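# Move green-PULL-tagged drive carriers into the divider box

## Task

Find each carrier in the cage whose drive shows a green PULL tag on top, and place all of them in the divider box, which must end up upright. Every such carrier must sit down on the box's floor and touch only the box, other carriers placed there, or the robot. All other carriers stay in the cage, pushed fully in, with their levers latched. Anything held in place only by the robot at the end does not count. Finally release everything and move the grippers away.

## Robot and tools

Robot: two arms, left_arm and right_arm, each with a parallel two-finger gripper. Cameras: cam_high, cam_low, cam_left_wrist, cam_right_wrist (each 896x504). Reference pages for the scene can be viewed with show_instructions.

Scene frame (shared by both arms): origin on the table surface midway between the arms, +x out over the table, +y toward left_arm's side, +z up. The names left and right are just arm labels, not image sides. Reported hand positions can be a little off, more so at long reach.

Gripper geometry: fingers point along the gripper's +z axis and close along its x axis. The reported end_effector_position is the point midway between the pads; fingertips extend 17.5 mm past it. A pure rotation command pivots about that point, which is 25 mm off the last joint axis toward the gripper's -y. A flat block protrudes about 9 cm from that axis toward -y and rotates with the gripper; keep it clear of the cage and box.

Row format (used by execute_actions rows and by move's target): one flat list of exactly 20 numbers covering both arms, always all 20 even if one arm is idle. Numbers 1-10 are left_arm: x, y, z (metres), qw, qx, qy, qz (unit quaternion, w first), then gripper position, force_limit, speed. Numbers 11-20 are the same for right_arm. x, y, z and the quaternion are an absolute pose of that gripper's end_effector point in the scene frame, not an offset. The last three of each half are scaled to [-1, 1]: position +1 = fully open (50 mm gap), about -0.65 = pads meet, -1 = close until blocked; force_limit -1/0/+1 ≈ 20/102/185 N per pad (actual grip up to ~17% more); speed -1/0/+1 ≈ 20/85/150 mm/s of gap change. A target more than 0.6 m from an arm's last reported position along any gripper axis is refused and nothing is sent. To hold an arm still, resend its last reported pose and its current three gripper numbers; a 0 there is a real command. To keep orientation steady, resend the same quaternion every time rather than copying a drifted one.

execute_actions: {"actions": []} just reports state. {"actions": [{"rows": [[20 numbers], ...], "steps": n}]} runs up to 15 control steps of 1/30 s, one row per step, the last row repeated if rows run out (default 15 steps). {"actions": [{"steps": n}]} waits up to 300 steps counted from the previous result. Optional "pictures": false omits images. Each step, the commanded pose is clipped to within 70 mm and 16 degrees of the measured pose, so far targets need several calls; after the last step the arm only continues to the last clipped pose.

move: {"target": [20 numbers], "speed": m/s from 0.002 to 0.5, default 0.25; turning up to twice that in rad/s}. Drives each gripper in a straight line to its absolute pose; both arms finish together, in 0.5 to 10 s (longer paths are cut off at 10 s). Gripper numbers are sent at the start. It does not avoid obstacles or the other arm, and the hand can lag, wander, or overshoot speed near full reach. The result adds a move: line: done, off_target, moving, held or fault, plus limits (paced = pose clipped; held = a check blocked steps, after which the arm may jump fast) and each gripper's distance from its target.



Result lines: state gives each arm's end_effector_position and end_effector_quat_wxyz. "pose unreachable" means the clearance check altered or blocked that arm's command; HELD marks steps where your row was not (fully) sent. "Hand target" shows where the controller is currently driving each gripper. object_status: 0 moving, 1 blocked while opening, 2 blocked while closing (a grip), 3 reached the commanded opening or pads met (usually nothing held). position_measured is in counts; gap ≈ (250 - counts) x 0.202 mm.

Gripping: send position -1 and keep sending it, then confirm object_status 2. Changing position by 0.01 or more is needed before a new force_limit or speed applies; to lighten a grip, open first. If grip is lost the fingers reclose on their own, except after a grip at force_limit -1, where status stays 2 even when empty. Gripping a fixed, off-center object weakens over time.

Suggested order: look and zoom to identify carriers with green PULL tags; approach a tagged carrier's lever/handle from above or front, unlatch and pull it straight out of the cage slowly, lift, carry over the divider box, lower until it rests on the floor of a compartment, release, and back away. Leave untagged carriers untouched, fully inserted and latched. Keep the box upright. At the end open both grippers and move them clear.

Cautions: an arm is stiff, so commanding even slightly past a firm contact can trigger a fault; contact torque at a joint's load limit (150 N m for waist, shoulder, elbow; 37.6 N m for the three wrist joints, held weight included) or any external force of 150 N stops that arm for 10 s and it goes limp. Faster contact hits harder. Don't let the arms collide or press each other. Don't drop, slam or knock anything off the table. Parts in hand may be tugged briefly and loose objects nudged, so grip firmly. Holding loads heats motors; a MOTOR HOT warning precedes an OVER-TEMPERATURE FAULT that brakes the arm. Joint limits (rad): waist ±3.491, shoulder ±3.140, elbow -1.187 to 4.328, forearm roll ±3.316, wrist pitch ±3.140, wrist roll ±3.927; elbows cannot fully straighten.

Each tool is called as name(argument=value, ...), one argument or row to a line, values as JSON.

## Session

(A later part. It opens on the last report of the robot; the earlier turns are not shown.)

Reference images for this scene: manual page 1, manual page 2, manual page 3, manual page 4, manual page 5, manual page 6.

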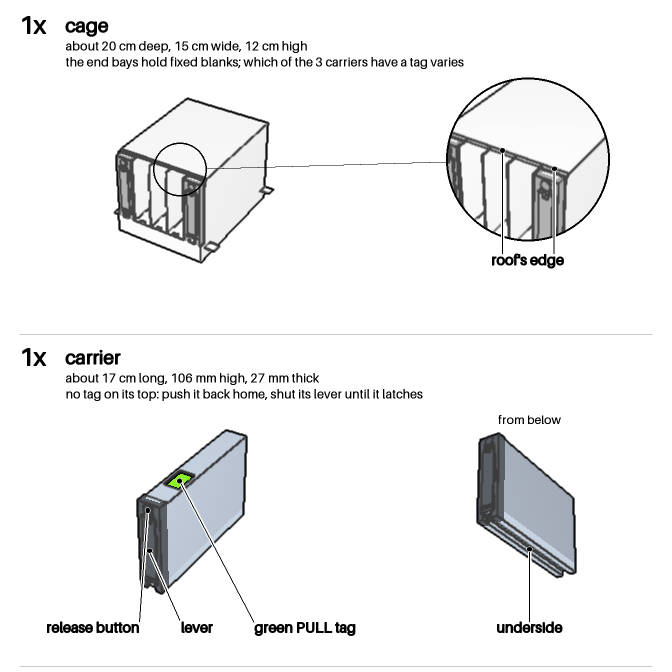

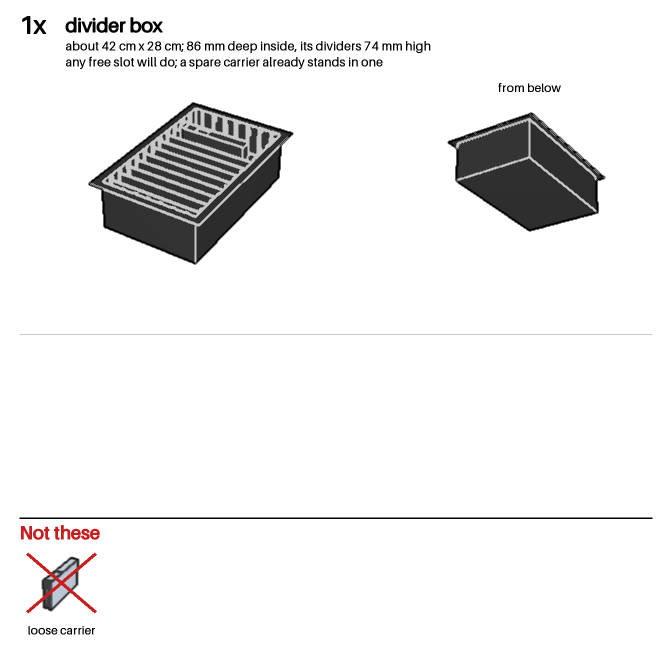

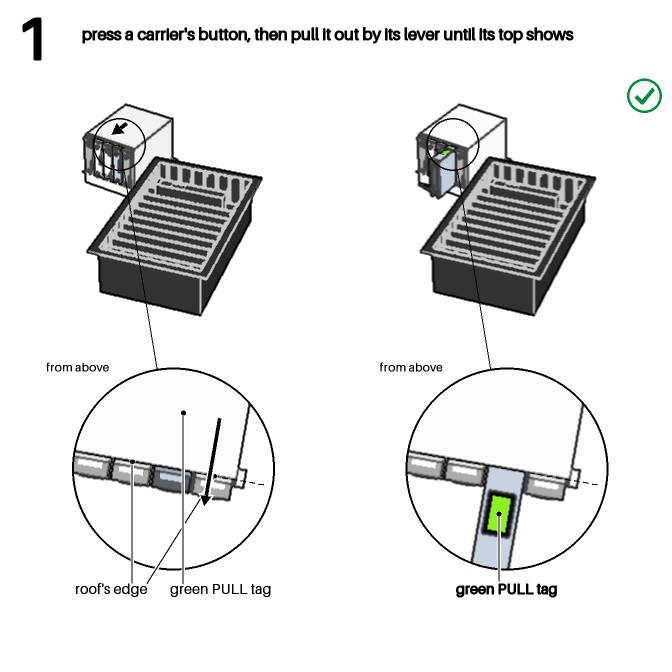

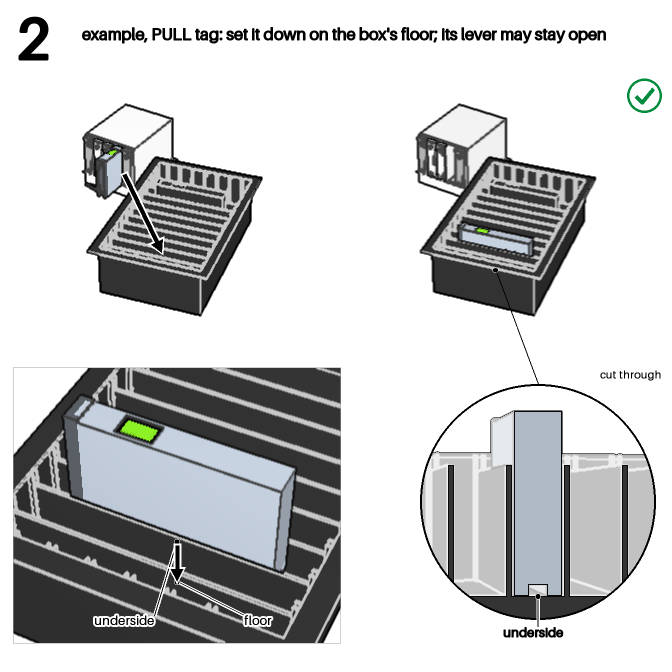

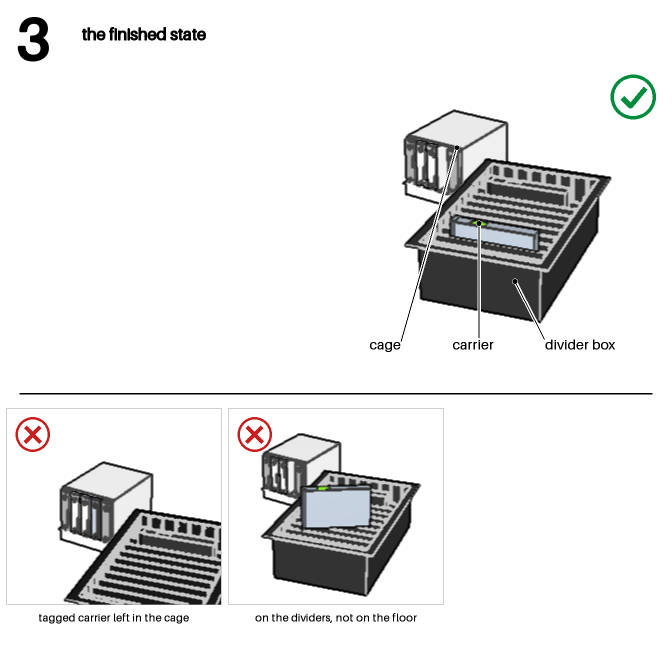

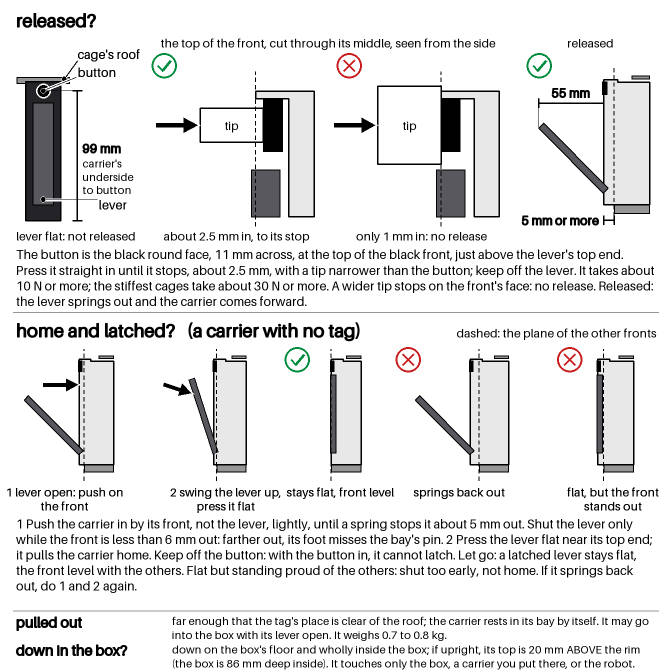

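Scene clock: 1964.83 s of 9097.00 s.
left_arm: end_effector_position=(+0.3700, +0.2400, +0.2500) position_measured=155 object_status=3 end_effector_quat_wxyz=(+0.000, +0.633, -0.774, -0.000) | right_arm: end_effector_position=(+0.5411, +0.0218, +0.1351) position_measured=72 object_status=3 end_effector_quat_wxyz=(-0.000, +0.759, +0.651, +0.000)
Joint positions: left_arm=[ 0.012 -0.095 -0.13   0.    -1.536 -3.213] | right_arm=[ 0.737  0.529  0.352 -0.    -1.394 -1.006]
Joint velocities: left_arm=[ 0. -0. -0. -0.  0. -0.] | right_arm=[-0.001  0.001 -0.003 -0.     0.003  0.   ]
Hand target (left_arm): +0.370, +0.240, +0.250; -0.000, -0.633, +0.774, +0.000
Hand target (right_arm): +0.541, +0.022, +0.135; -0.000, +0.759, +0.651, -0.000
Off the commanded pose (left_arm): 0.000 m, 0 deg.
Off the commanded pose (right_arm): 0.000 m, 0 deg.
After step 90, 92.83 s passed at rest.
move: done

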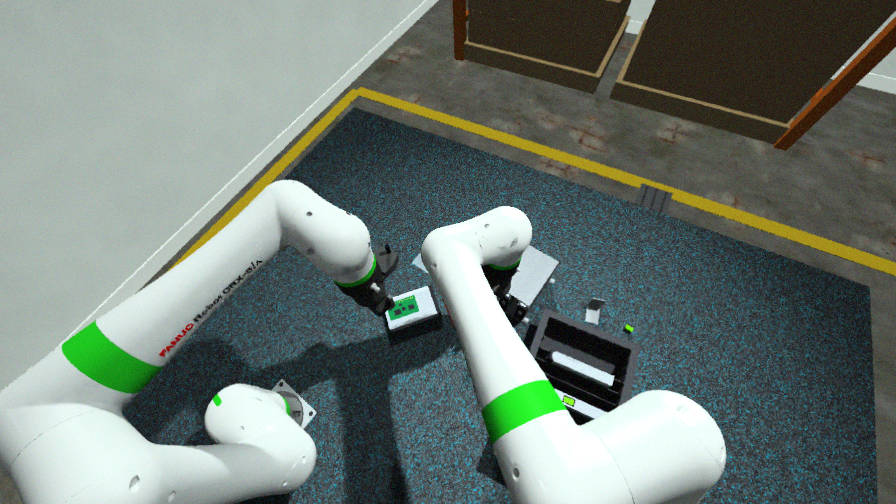

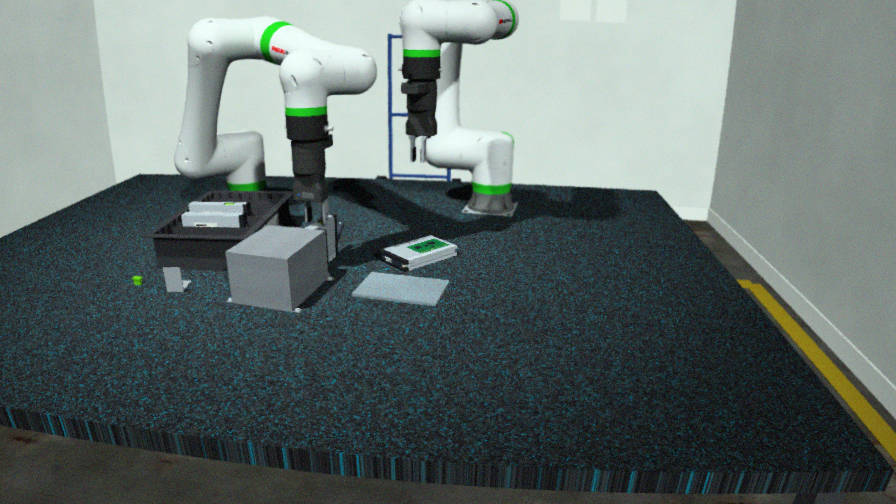

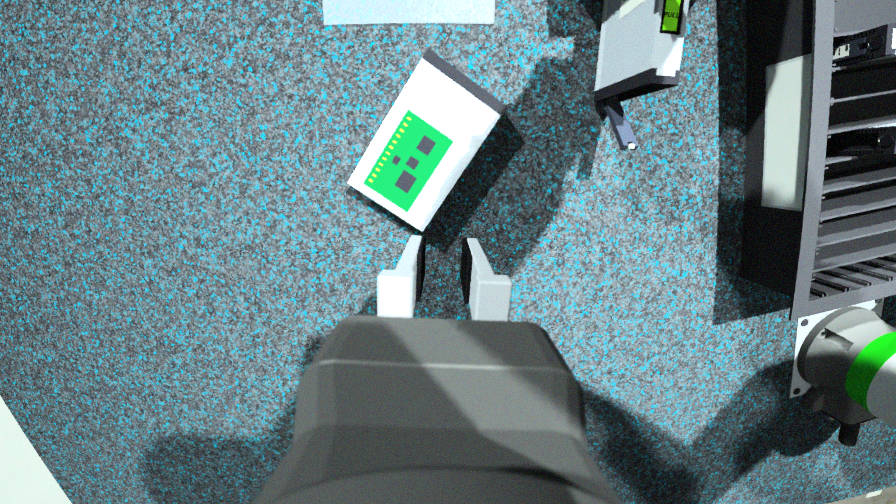

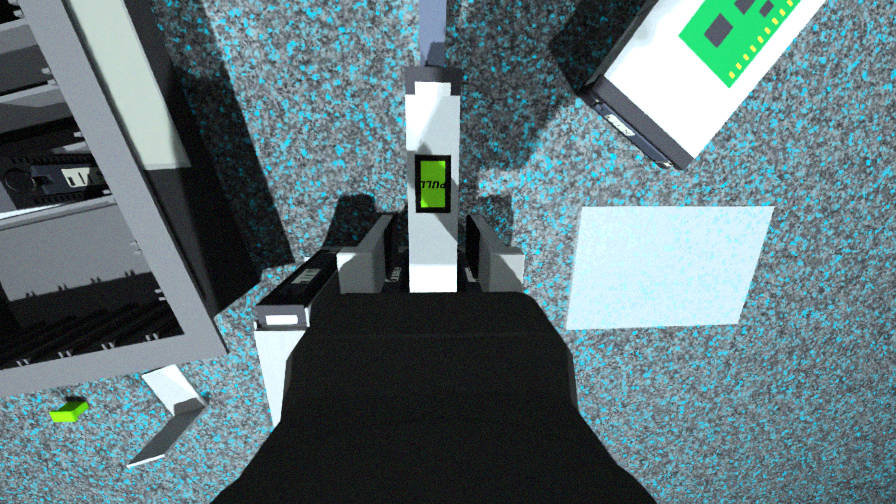

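move(
  target=[0.37,0.24,0.25,0,0.6327,-0.7744,0,-0.02,-0.3,-0.3,0.5411,0.0218,0.105,0,0.7587,0.6514,0,0.54,0,0.5],
  speed=0.025,
)

Scene clock: 1976.60 s of 9097.00 s.
left_arm: end_effector_position=(+0.3700, +0.2400, +0.2500) position_measured=155 object_status=3 end_effector_quat_wxyz=(+0.000, +0.633, -0.774, -0.000) | right_arm: end_effector_position=(+0.5411, +0.0218, +0.1051) position_measured=72 object_status=3 end_effector_quat_wxyz=(-0.000, +0.759, +0.651, +0.000)
Joint positions: left_arm=[ 0.012 -0.095 -0.13  -0.    -1.536 -3.213] | right_arm=[ 0.737  0.545  0.305 -0.    -1.33  -1.006]
Joint velocities: left_arm=[ 0.001  0.     0.001 -0.001  0.     0.001] | right_arm=[ 0.001  0.001 -0.002  0.     0.002 -0.   ]
Hand target (left_arm): +0.370, +0.240, +0.250; +0.000, -0.633, +0.774, +0.000
Hand target (right_arm): +0.541, +0.022, +0.105; -0.000, +0.759, +0.651, -0.000
Off the commanded pose (left_arm): 0.000 m, 0 deg.
Off the commanded pose (right_arm): 0.000 m, 0 deg.
After step 90, 7.30 s passed at rest.
move: done

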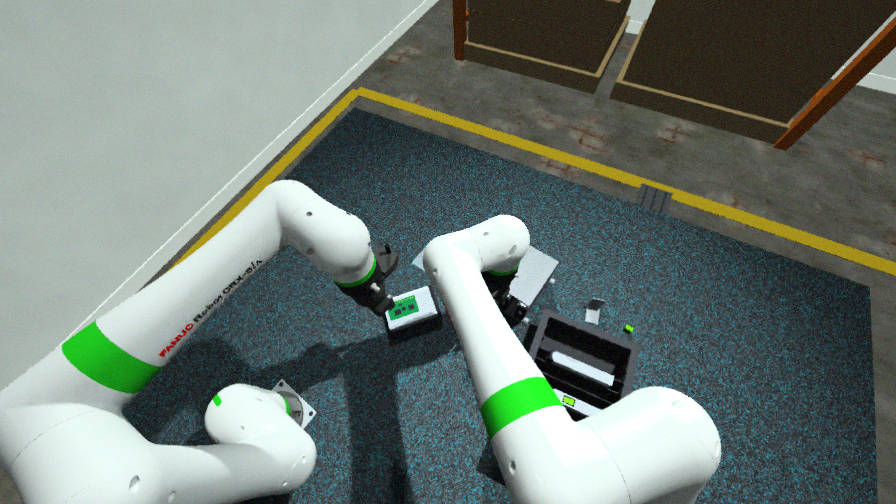

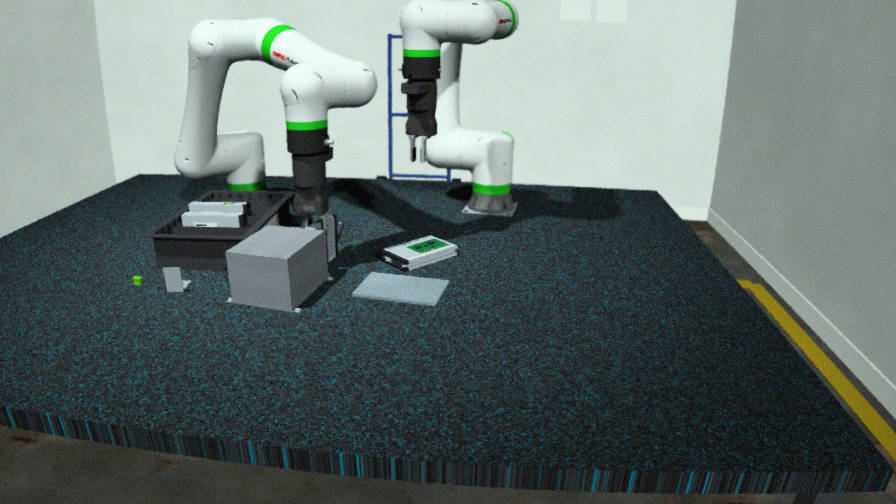

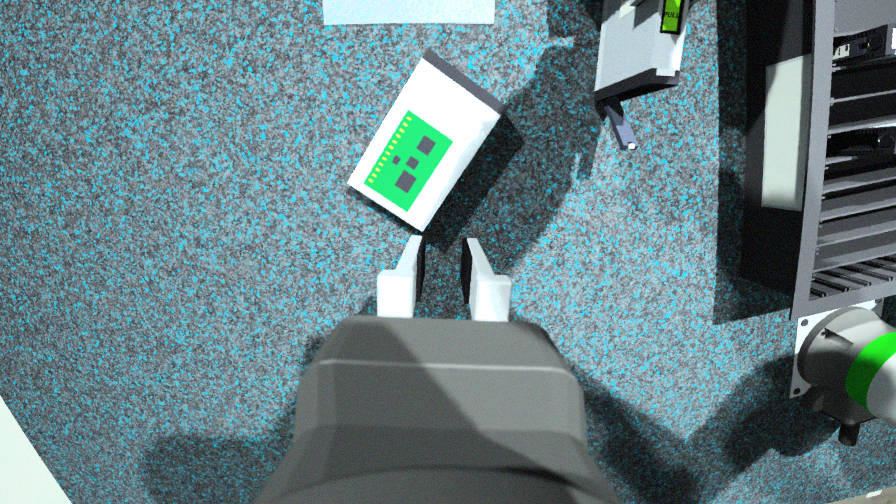

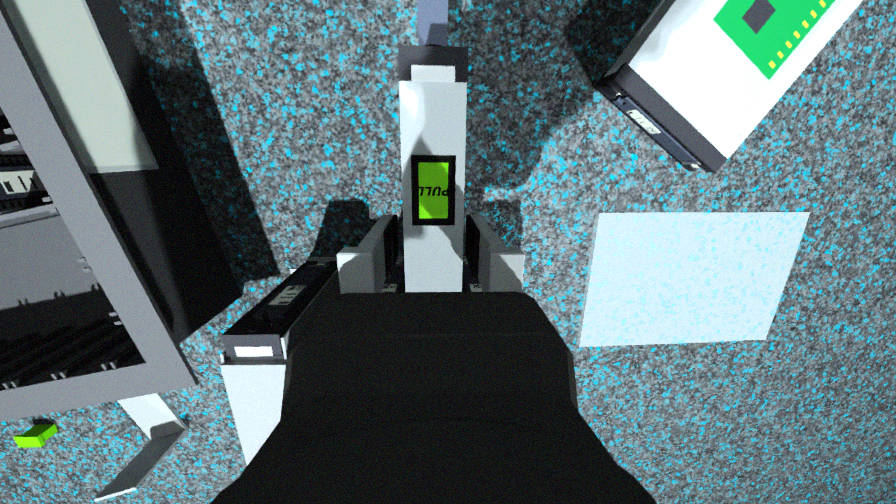

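move(
  target=[0.37,0.24,0.25,0,0.6327,-0.7744,0,-0.02,-0.3,-0.3,0.5411,0.0218,0.105,0,0.7587,0.6514,0,-1,0.4,-0.3],
  speed=0.025,
)

Scene clock: 1983.87 s of 9097.00 s.
left_arm: end_effector_position=(+0.3700, +0.2400, +0.2500) position_measured=155 object_status=3 end_effector_quat_wxyz=(+0.000, +0.633, -0.774, -0.000) | right_arm: end_effector_position=(+0.5411, +0.0219, +0.1050) position_measured=122 object_status=2 end_effector_quat_wxyz=(-0.000, +0.759, +0.651, +0.000)
Joint positions: left_arm=[ 0.012 -0.095 -0.13  -0.    -1.536 -3.213] | right_arm=[ 0.737  0.546  0.305 -0.    -1.33  -1.006]
Joint velocities: left_arm=[ 0.    -0.     0.    -0.002  0.001  0.001] | right_arm=[-0.001  0.     0.     0.    -0.001 -0.001]
Hand target (left_arm): +0.370, +0.240, +0.250; +0.000, -0.633, +0.774, +0.000
Hand target (right_arm): +0.541, +0.022, +0.105; +0.000, +0.759, +0.651, +0.000
Off the commanded pose (left_arm): 0.000 m, 0 deg.
Off the commanded pose (right_arm): 0.000 m, 0 deg.
After step 90, 3.57 s passed at rest.
move: done

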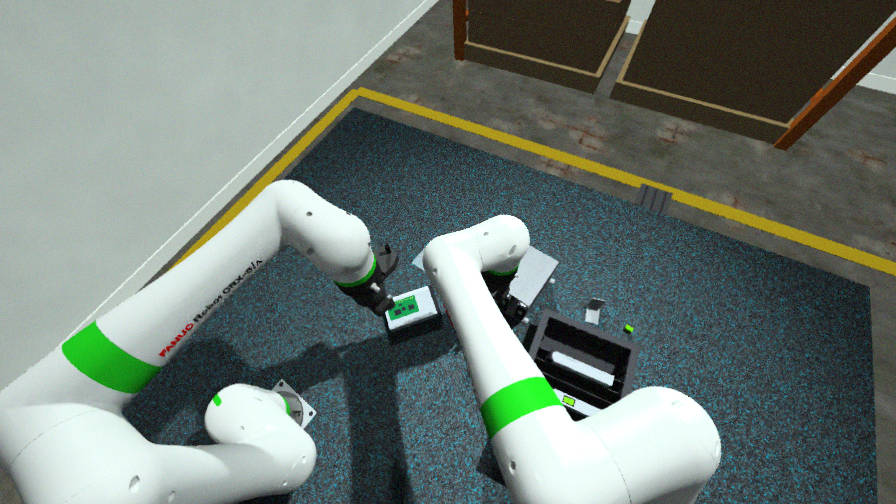

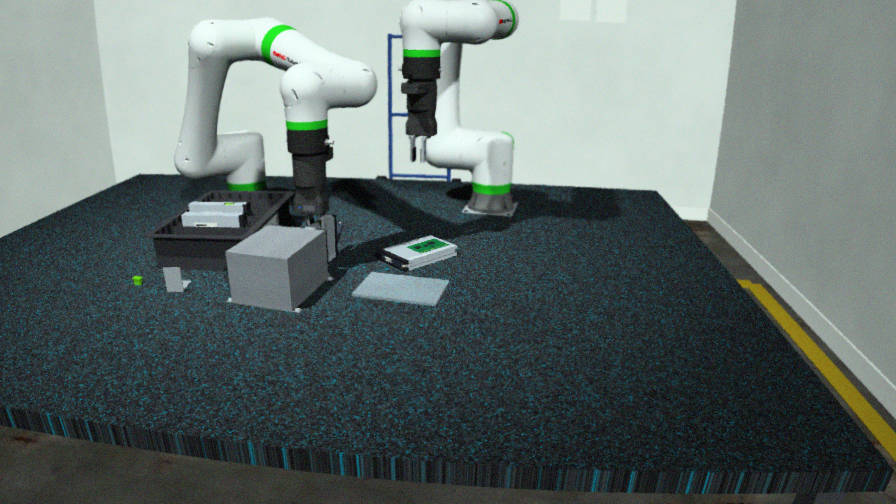

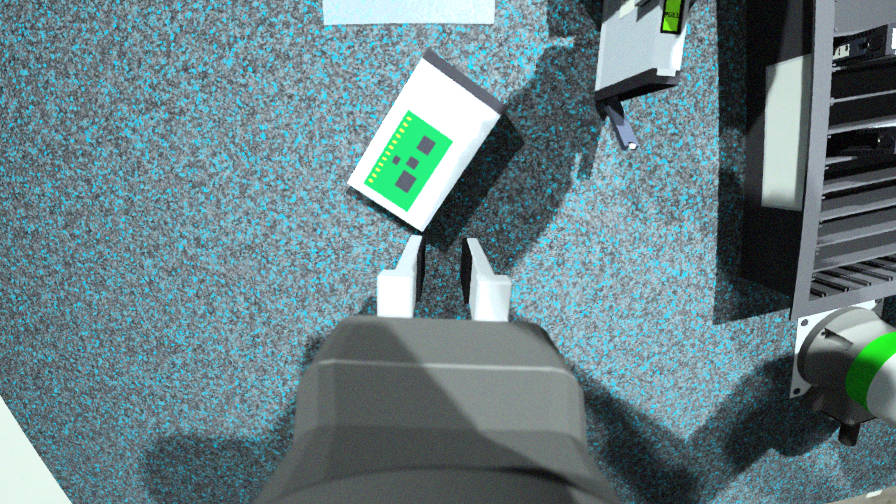

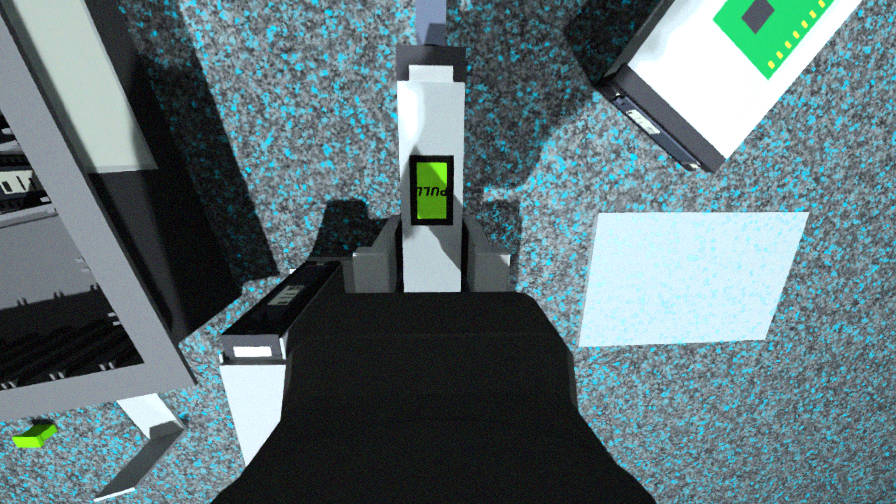

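move(
  target=[0.37,0.24,0.25,0,0.6327,-0.7744,0,-0.02,-0.3,-0.3,0.5411,0.0218,0.1066,-0.0132,0.7586,0.6513,-0.0113,-1,0.4,-0.3],
  speed=0.01,
)

Scene clock: 1988.87 s of 9097.00 s.
left_arm: end_effector_position=(+0.3700, +0.2400, +0.2500) position_measured=155 object_status=3 end_effector_quat_wxyz=(+0.000, +0.633, -0.774, -0.000) | right_arm: end_effector_position=(+0.5411, +0.0218, +0.1066) position_measured=122 object_status=2 end_effector_quat_wxyz=(-0.013, +0.759, +0.651, -0.011)
Joint positions: left_arm=[ 0.012 -0.095 -0.13  -0.    -1.536 -3.213] | right_arm=[ 0.722  0.565  0.345 -0.03  -1.37  -0.985]
Joint velocities: left_arm=[ 0.    -0.    -0.    -0.001 -0.002 -0.001] | right_arm=[-0.001  0.001  0.002 -0.001 -0.002  0.001]
Hand target (left_arm): +0.370, +0.240, +0.250; +0.000, -0.633, +0.774, +0.000
Hand target (right_arm): +0.541, +0.022, +0.107; -0.013, +0.759, +0.651, -0.011
Off the commanded pose (left_arm): 0.000 m, 0 deg.
Off the commanded pose (right_arm): 0.000 m, 0 deg.
After step 90, 0.03 s passed at rest.
move: done

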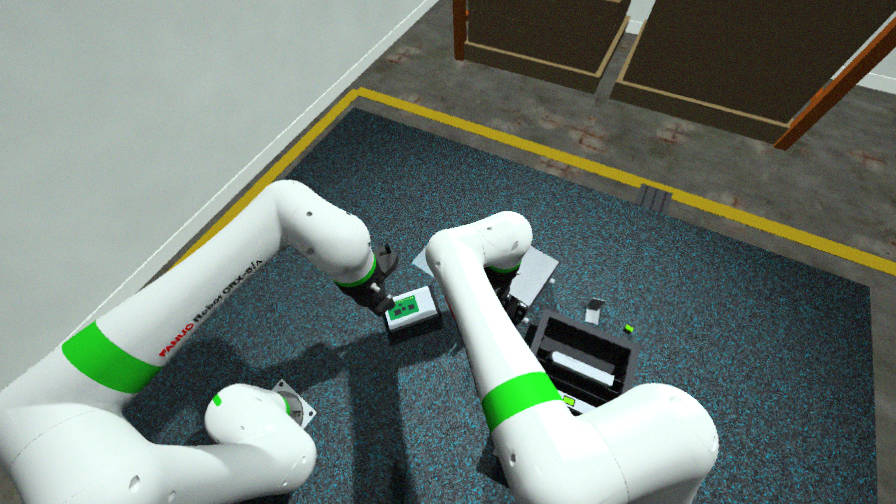

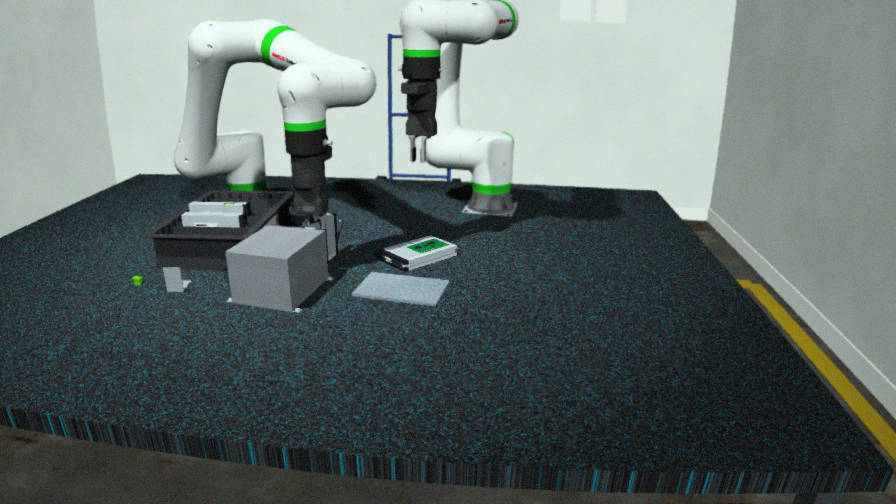

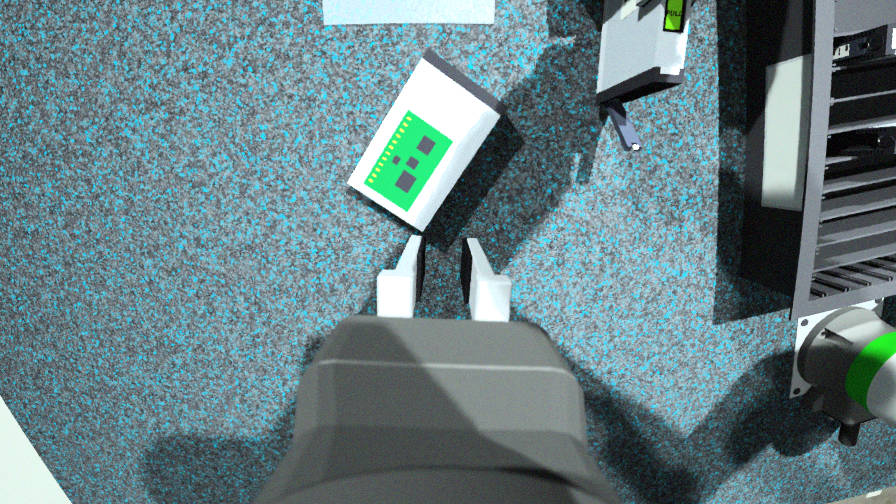

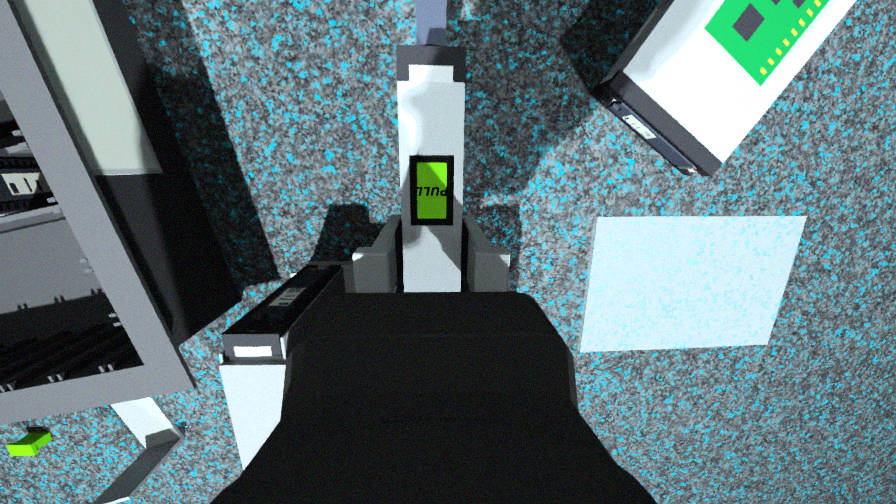

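move(
  target=[0.37,0.24,0.25,0,0.6327,-0.7744,0,-0.02,-0.3,-0.3,0.5016,0.0279,0.1066,-0.0132,0.7586,0.6513,-0.0113,-1,0.4,-0.3],
  speed=0.012,
)

Scene clock: 1995.53 s of 9097.00 s.
left_arm: end_effector_position=(+0.3700, +0.2400, +0.2500) position_measured=155 object_status=3 end_effector_quat_wxyz=(+0.000, +0.633, -0.774, -0.000) | right_arm: end_effector_position=(+0.5017, +0.0278, +0.1066) position_measured=122 object_status=2 end_effector_quat_wxyz=(-0.013, +0.759, +0.651, -0.011)
Joint positions: left_arm=[ 0.012 -0.095 -0.13  -0.    -1.536 -3.213] | right_arm=[ 0.776  0.496  0.242 -0.031 -1.334 -1.038]
Joint velocities: left_arm=[ 0.     0.    -0.     0.     0.001 -0.   ] | right_arm=[ 0.002 -0.002 -0.002 -0.     0.001 -0.001]
Hand target (left_arm): +0.370, +0.240, +0.250; +0.000, -0.633, +0.774, +0.000
Hand target (right_arm): +0.502, +0.028, +0.107; -0.013, +0.759, +0.651, -0.011
Off the commanded pose (left_arm): 0.000 m, 0 deg.
Off the commanded pose (right_arm): 0.000 m, 0 deg.
After step 90, 0.10 s passed at rest.
move: done

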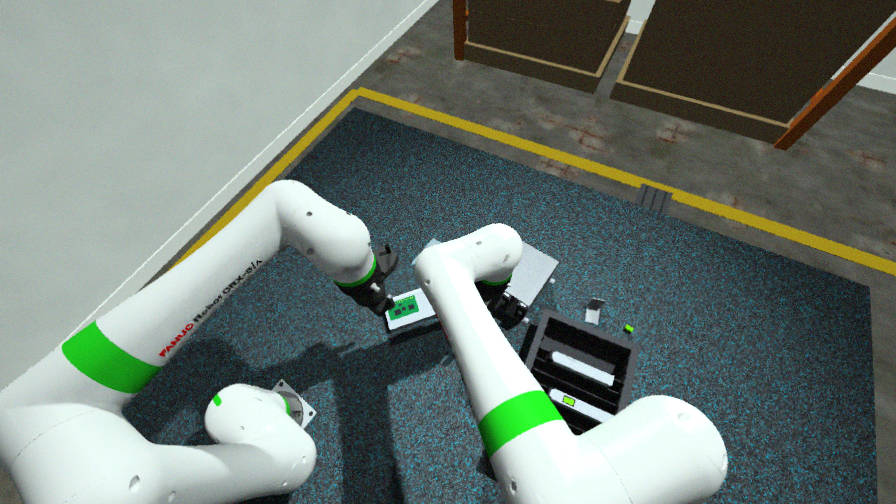

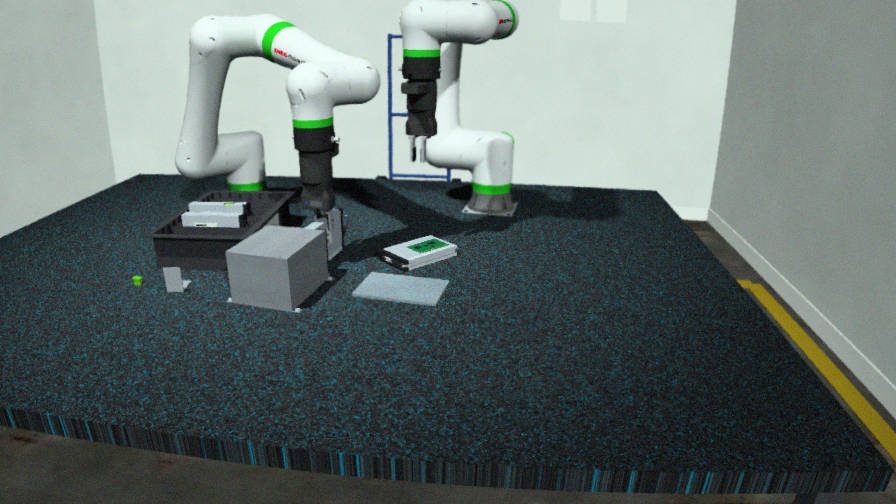

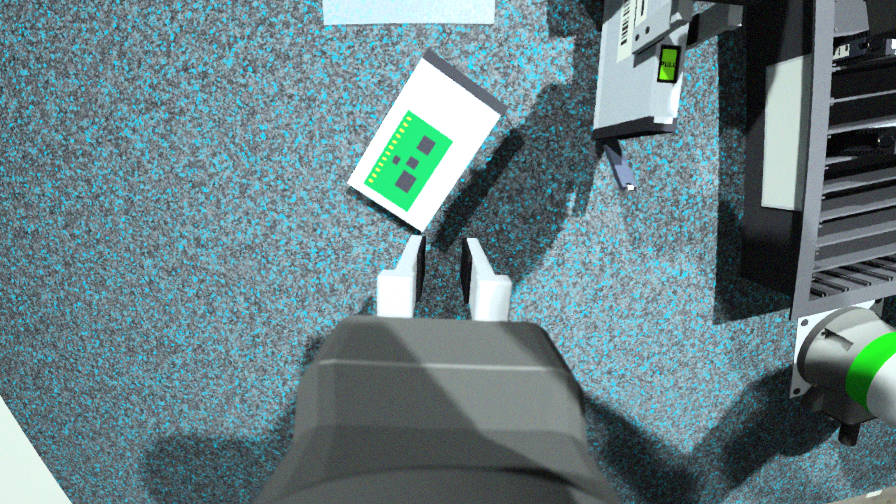

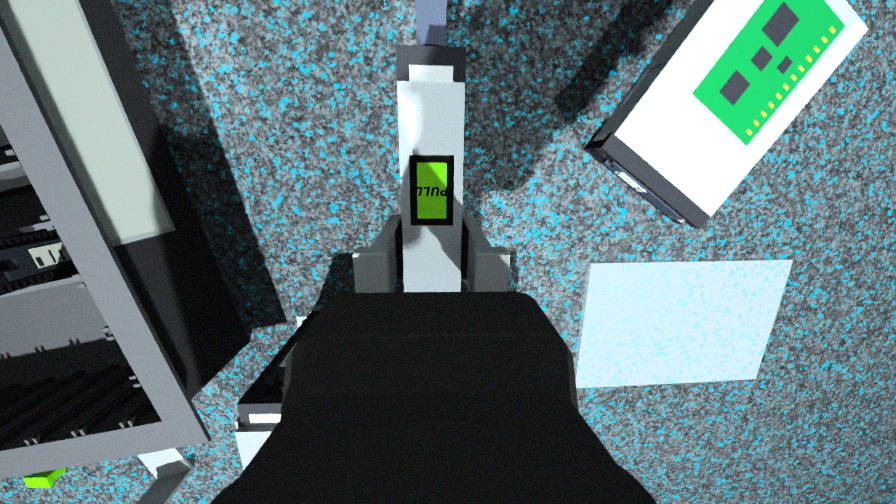

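move(
  target=[0.37,0.24,0.25,0,0.6327,-0.7744,0,-0.02,-0.3,-0.3,0.4621,0.034,0.1066,-0.0132,0.7586,0.6513,-0.0113,-1,0.4,-0.3],
  speed=0.015,
)

Scene clock: 2005.10 s of 9097.00 s.
left_arm: end_effector_position=(+0.3700, +0.2400, +0.2500) position_measured=155 object_status=3 end_effector_quat_wxyz=(+0.000, +0.633, -0.774, -0.000) | right_arm: end_effector_position=(+0.4622, +0.0339, +0.1066) position_measured=122 object_status=2 end_effector_quat_wxyz=(-0.013, +0.759, +0.651, -0.011)
Joint positions: left_arm=[ 0.012 -0.095 -0.13  -0.    -1.536 -3.213] | right_arm=[ 0.835  0.433  0.151 -0.032 -1.305 -1.095]
Joint velocities: left_arm=[-0.     0.    -0.001  0.001  0.    -0.001] | right_arm=[ 0.001 -0.001 -0.002  0.     0.001 -0.001]
Hand target (left_arm): +0.370, +0.240, +0.250; +0.000, -0.633, +0.774, +0.000
Hand target (right_arm): +0.462, +0.034, +0.107; -0.013, +0.759, +0.651, -0.011
Off the commanded pose (left_arm): 0.000 m, 0 deg.
Off the commanded pose (right_arm): 0.000 m, 0 deg.
After step 90, 3.67 s passed at rest.
move: done

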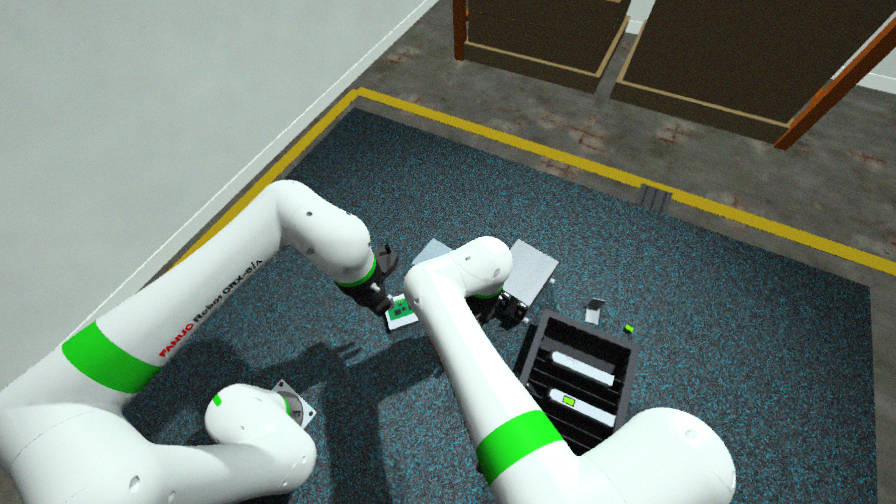

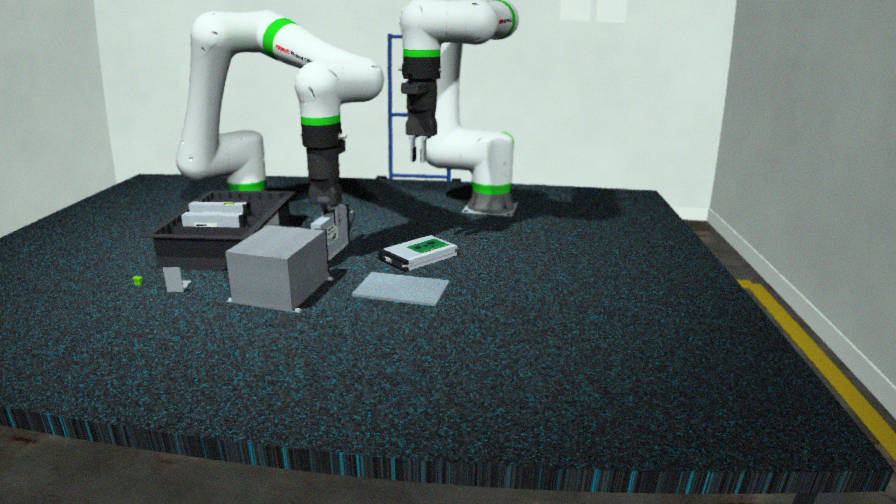

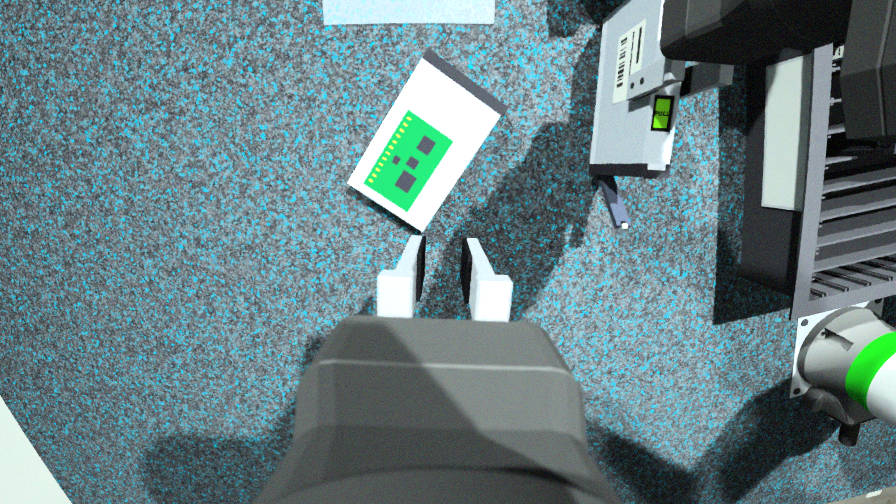

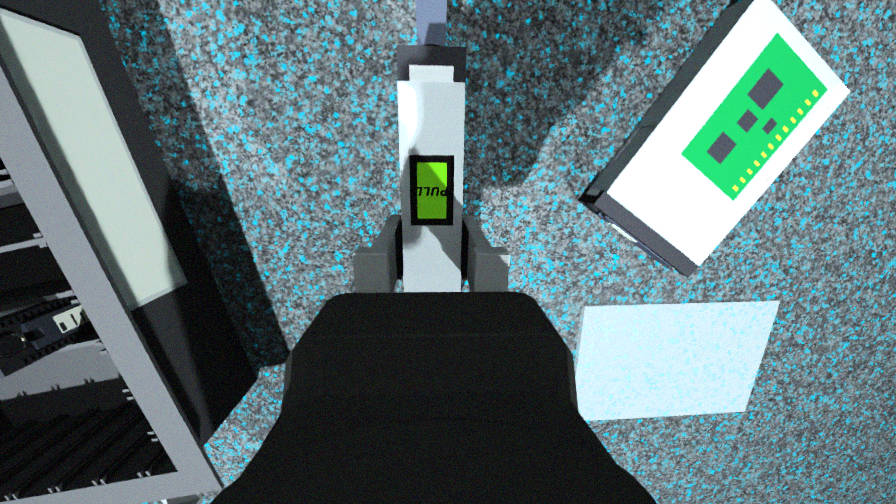

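zoom_image(
  camera="cam_high",
  region=[440,230,600,350],
)

Region (440, 230, 600, 350) of cam_high's 896x504 image, scaled by 3.150, with more detail than that image has; it fills the top 378 rows of this view, and the rest is white.

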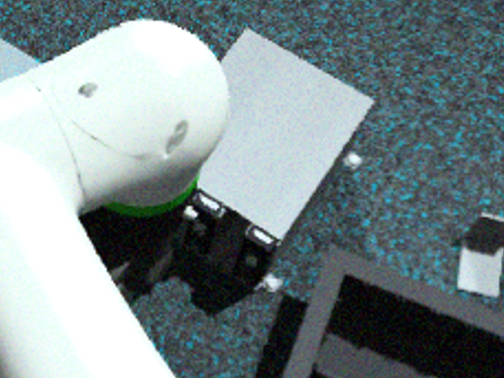

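move(
  target=[0.37,0.24,0.25,0,0.6327,-0.7744,0,-0.02,-0.3,-0.3,0.4571,0.0348,0.25,-0.0132,0.7586,0.6513,-0.0113,-1,0.4,-0.3],
  speed=0.05,
)

Scene clock: 2016.93 s of 9097.00 s.
left_arm: end_effector_position=(+0.3700, +0.2400, +0.2500) position_measured=155 object_status=3 end_effector_quat_wxyz=(+0.000, +0.633, -0.774, -0.000) | right_arm: end_effector_position=(+0.4572, +0.0349, +0.2501) position_measured=122 object_status=2 end_effector_quat_wxyz=(-0.013, +0.759, +0.651, -0.011)
Joint positions: left_arm=[ 0.012 -0.095 -0.13  -0.    -1.536 -3.213] | right_arm=[ 0.843  0.376  0.411 -0.031 -1.62  -1.114]
Joint velocities: left_arm=[-0.001  0.     0.     0.    -0.001  0.   ] | right_arm=[ 0.002  0.     0.003 -0.    -0.003  0.   ]
Hand target (left_arm): +0.370, +0.240, +0.250; +0.000, -0.633, +0.774, +0.000
Hand target (right_arm): +0.457, +0.035, +0.250; -0.013, +0.759, +0.651, -0.011
Off the commanded pose (left_arm): 0.000 m, 0 deg.
Off the commanded pose (right_arm): 0.000 m, 0 deg.
After step 90, 5.63 s passed at rest.
move: done

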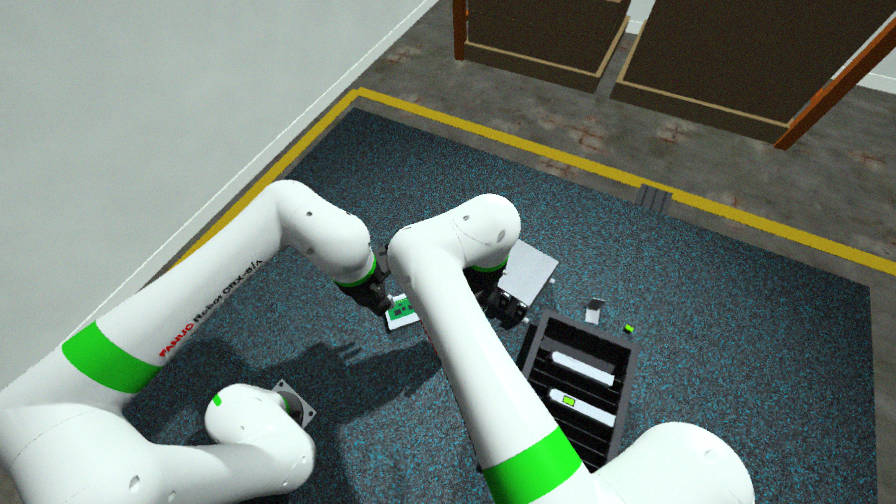

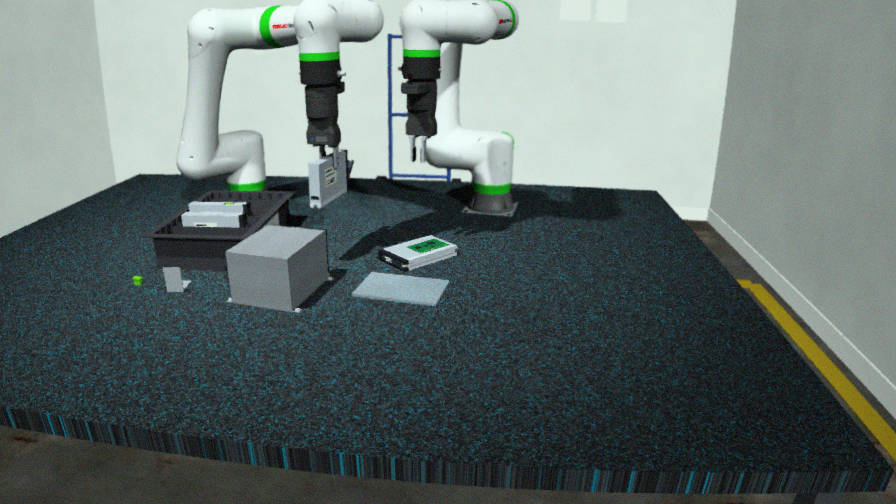

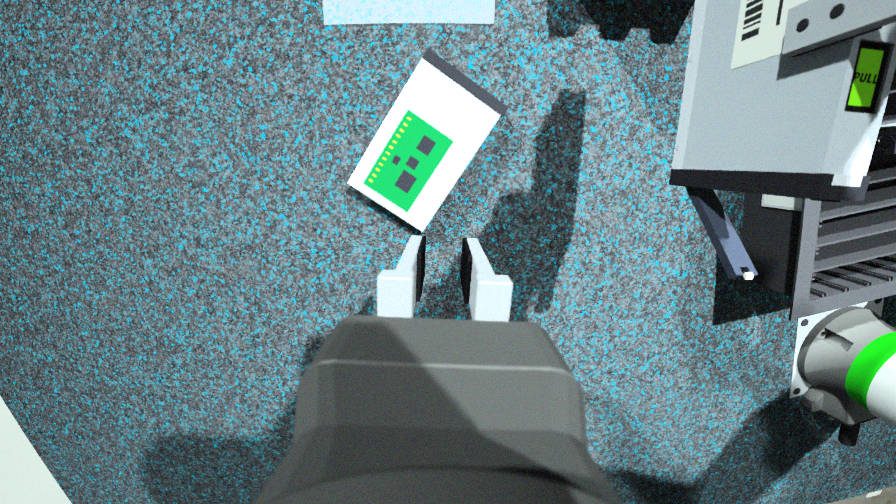

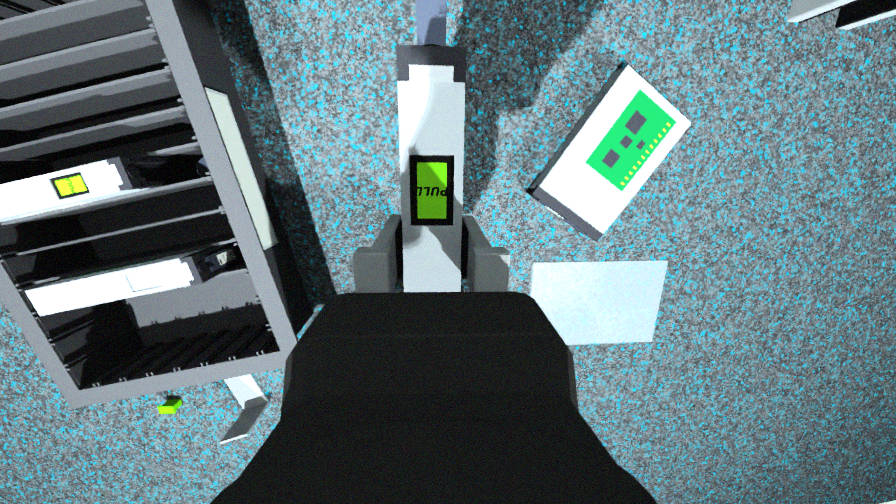

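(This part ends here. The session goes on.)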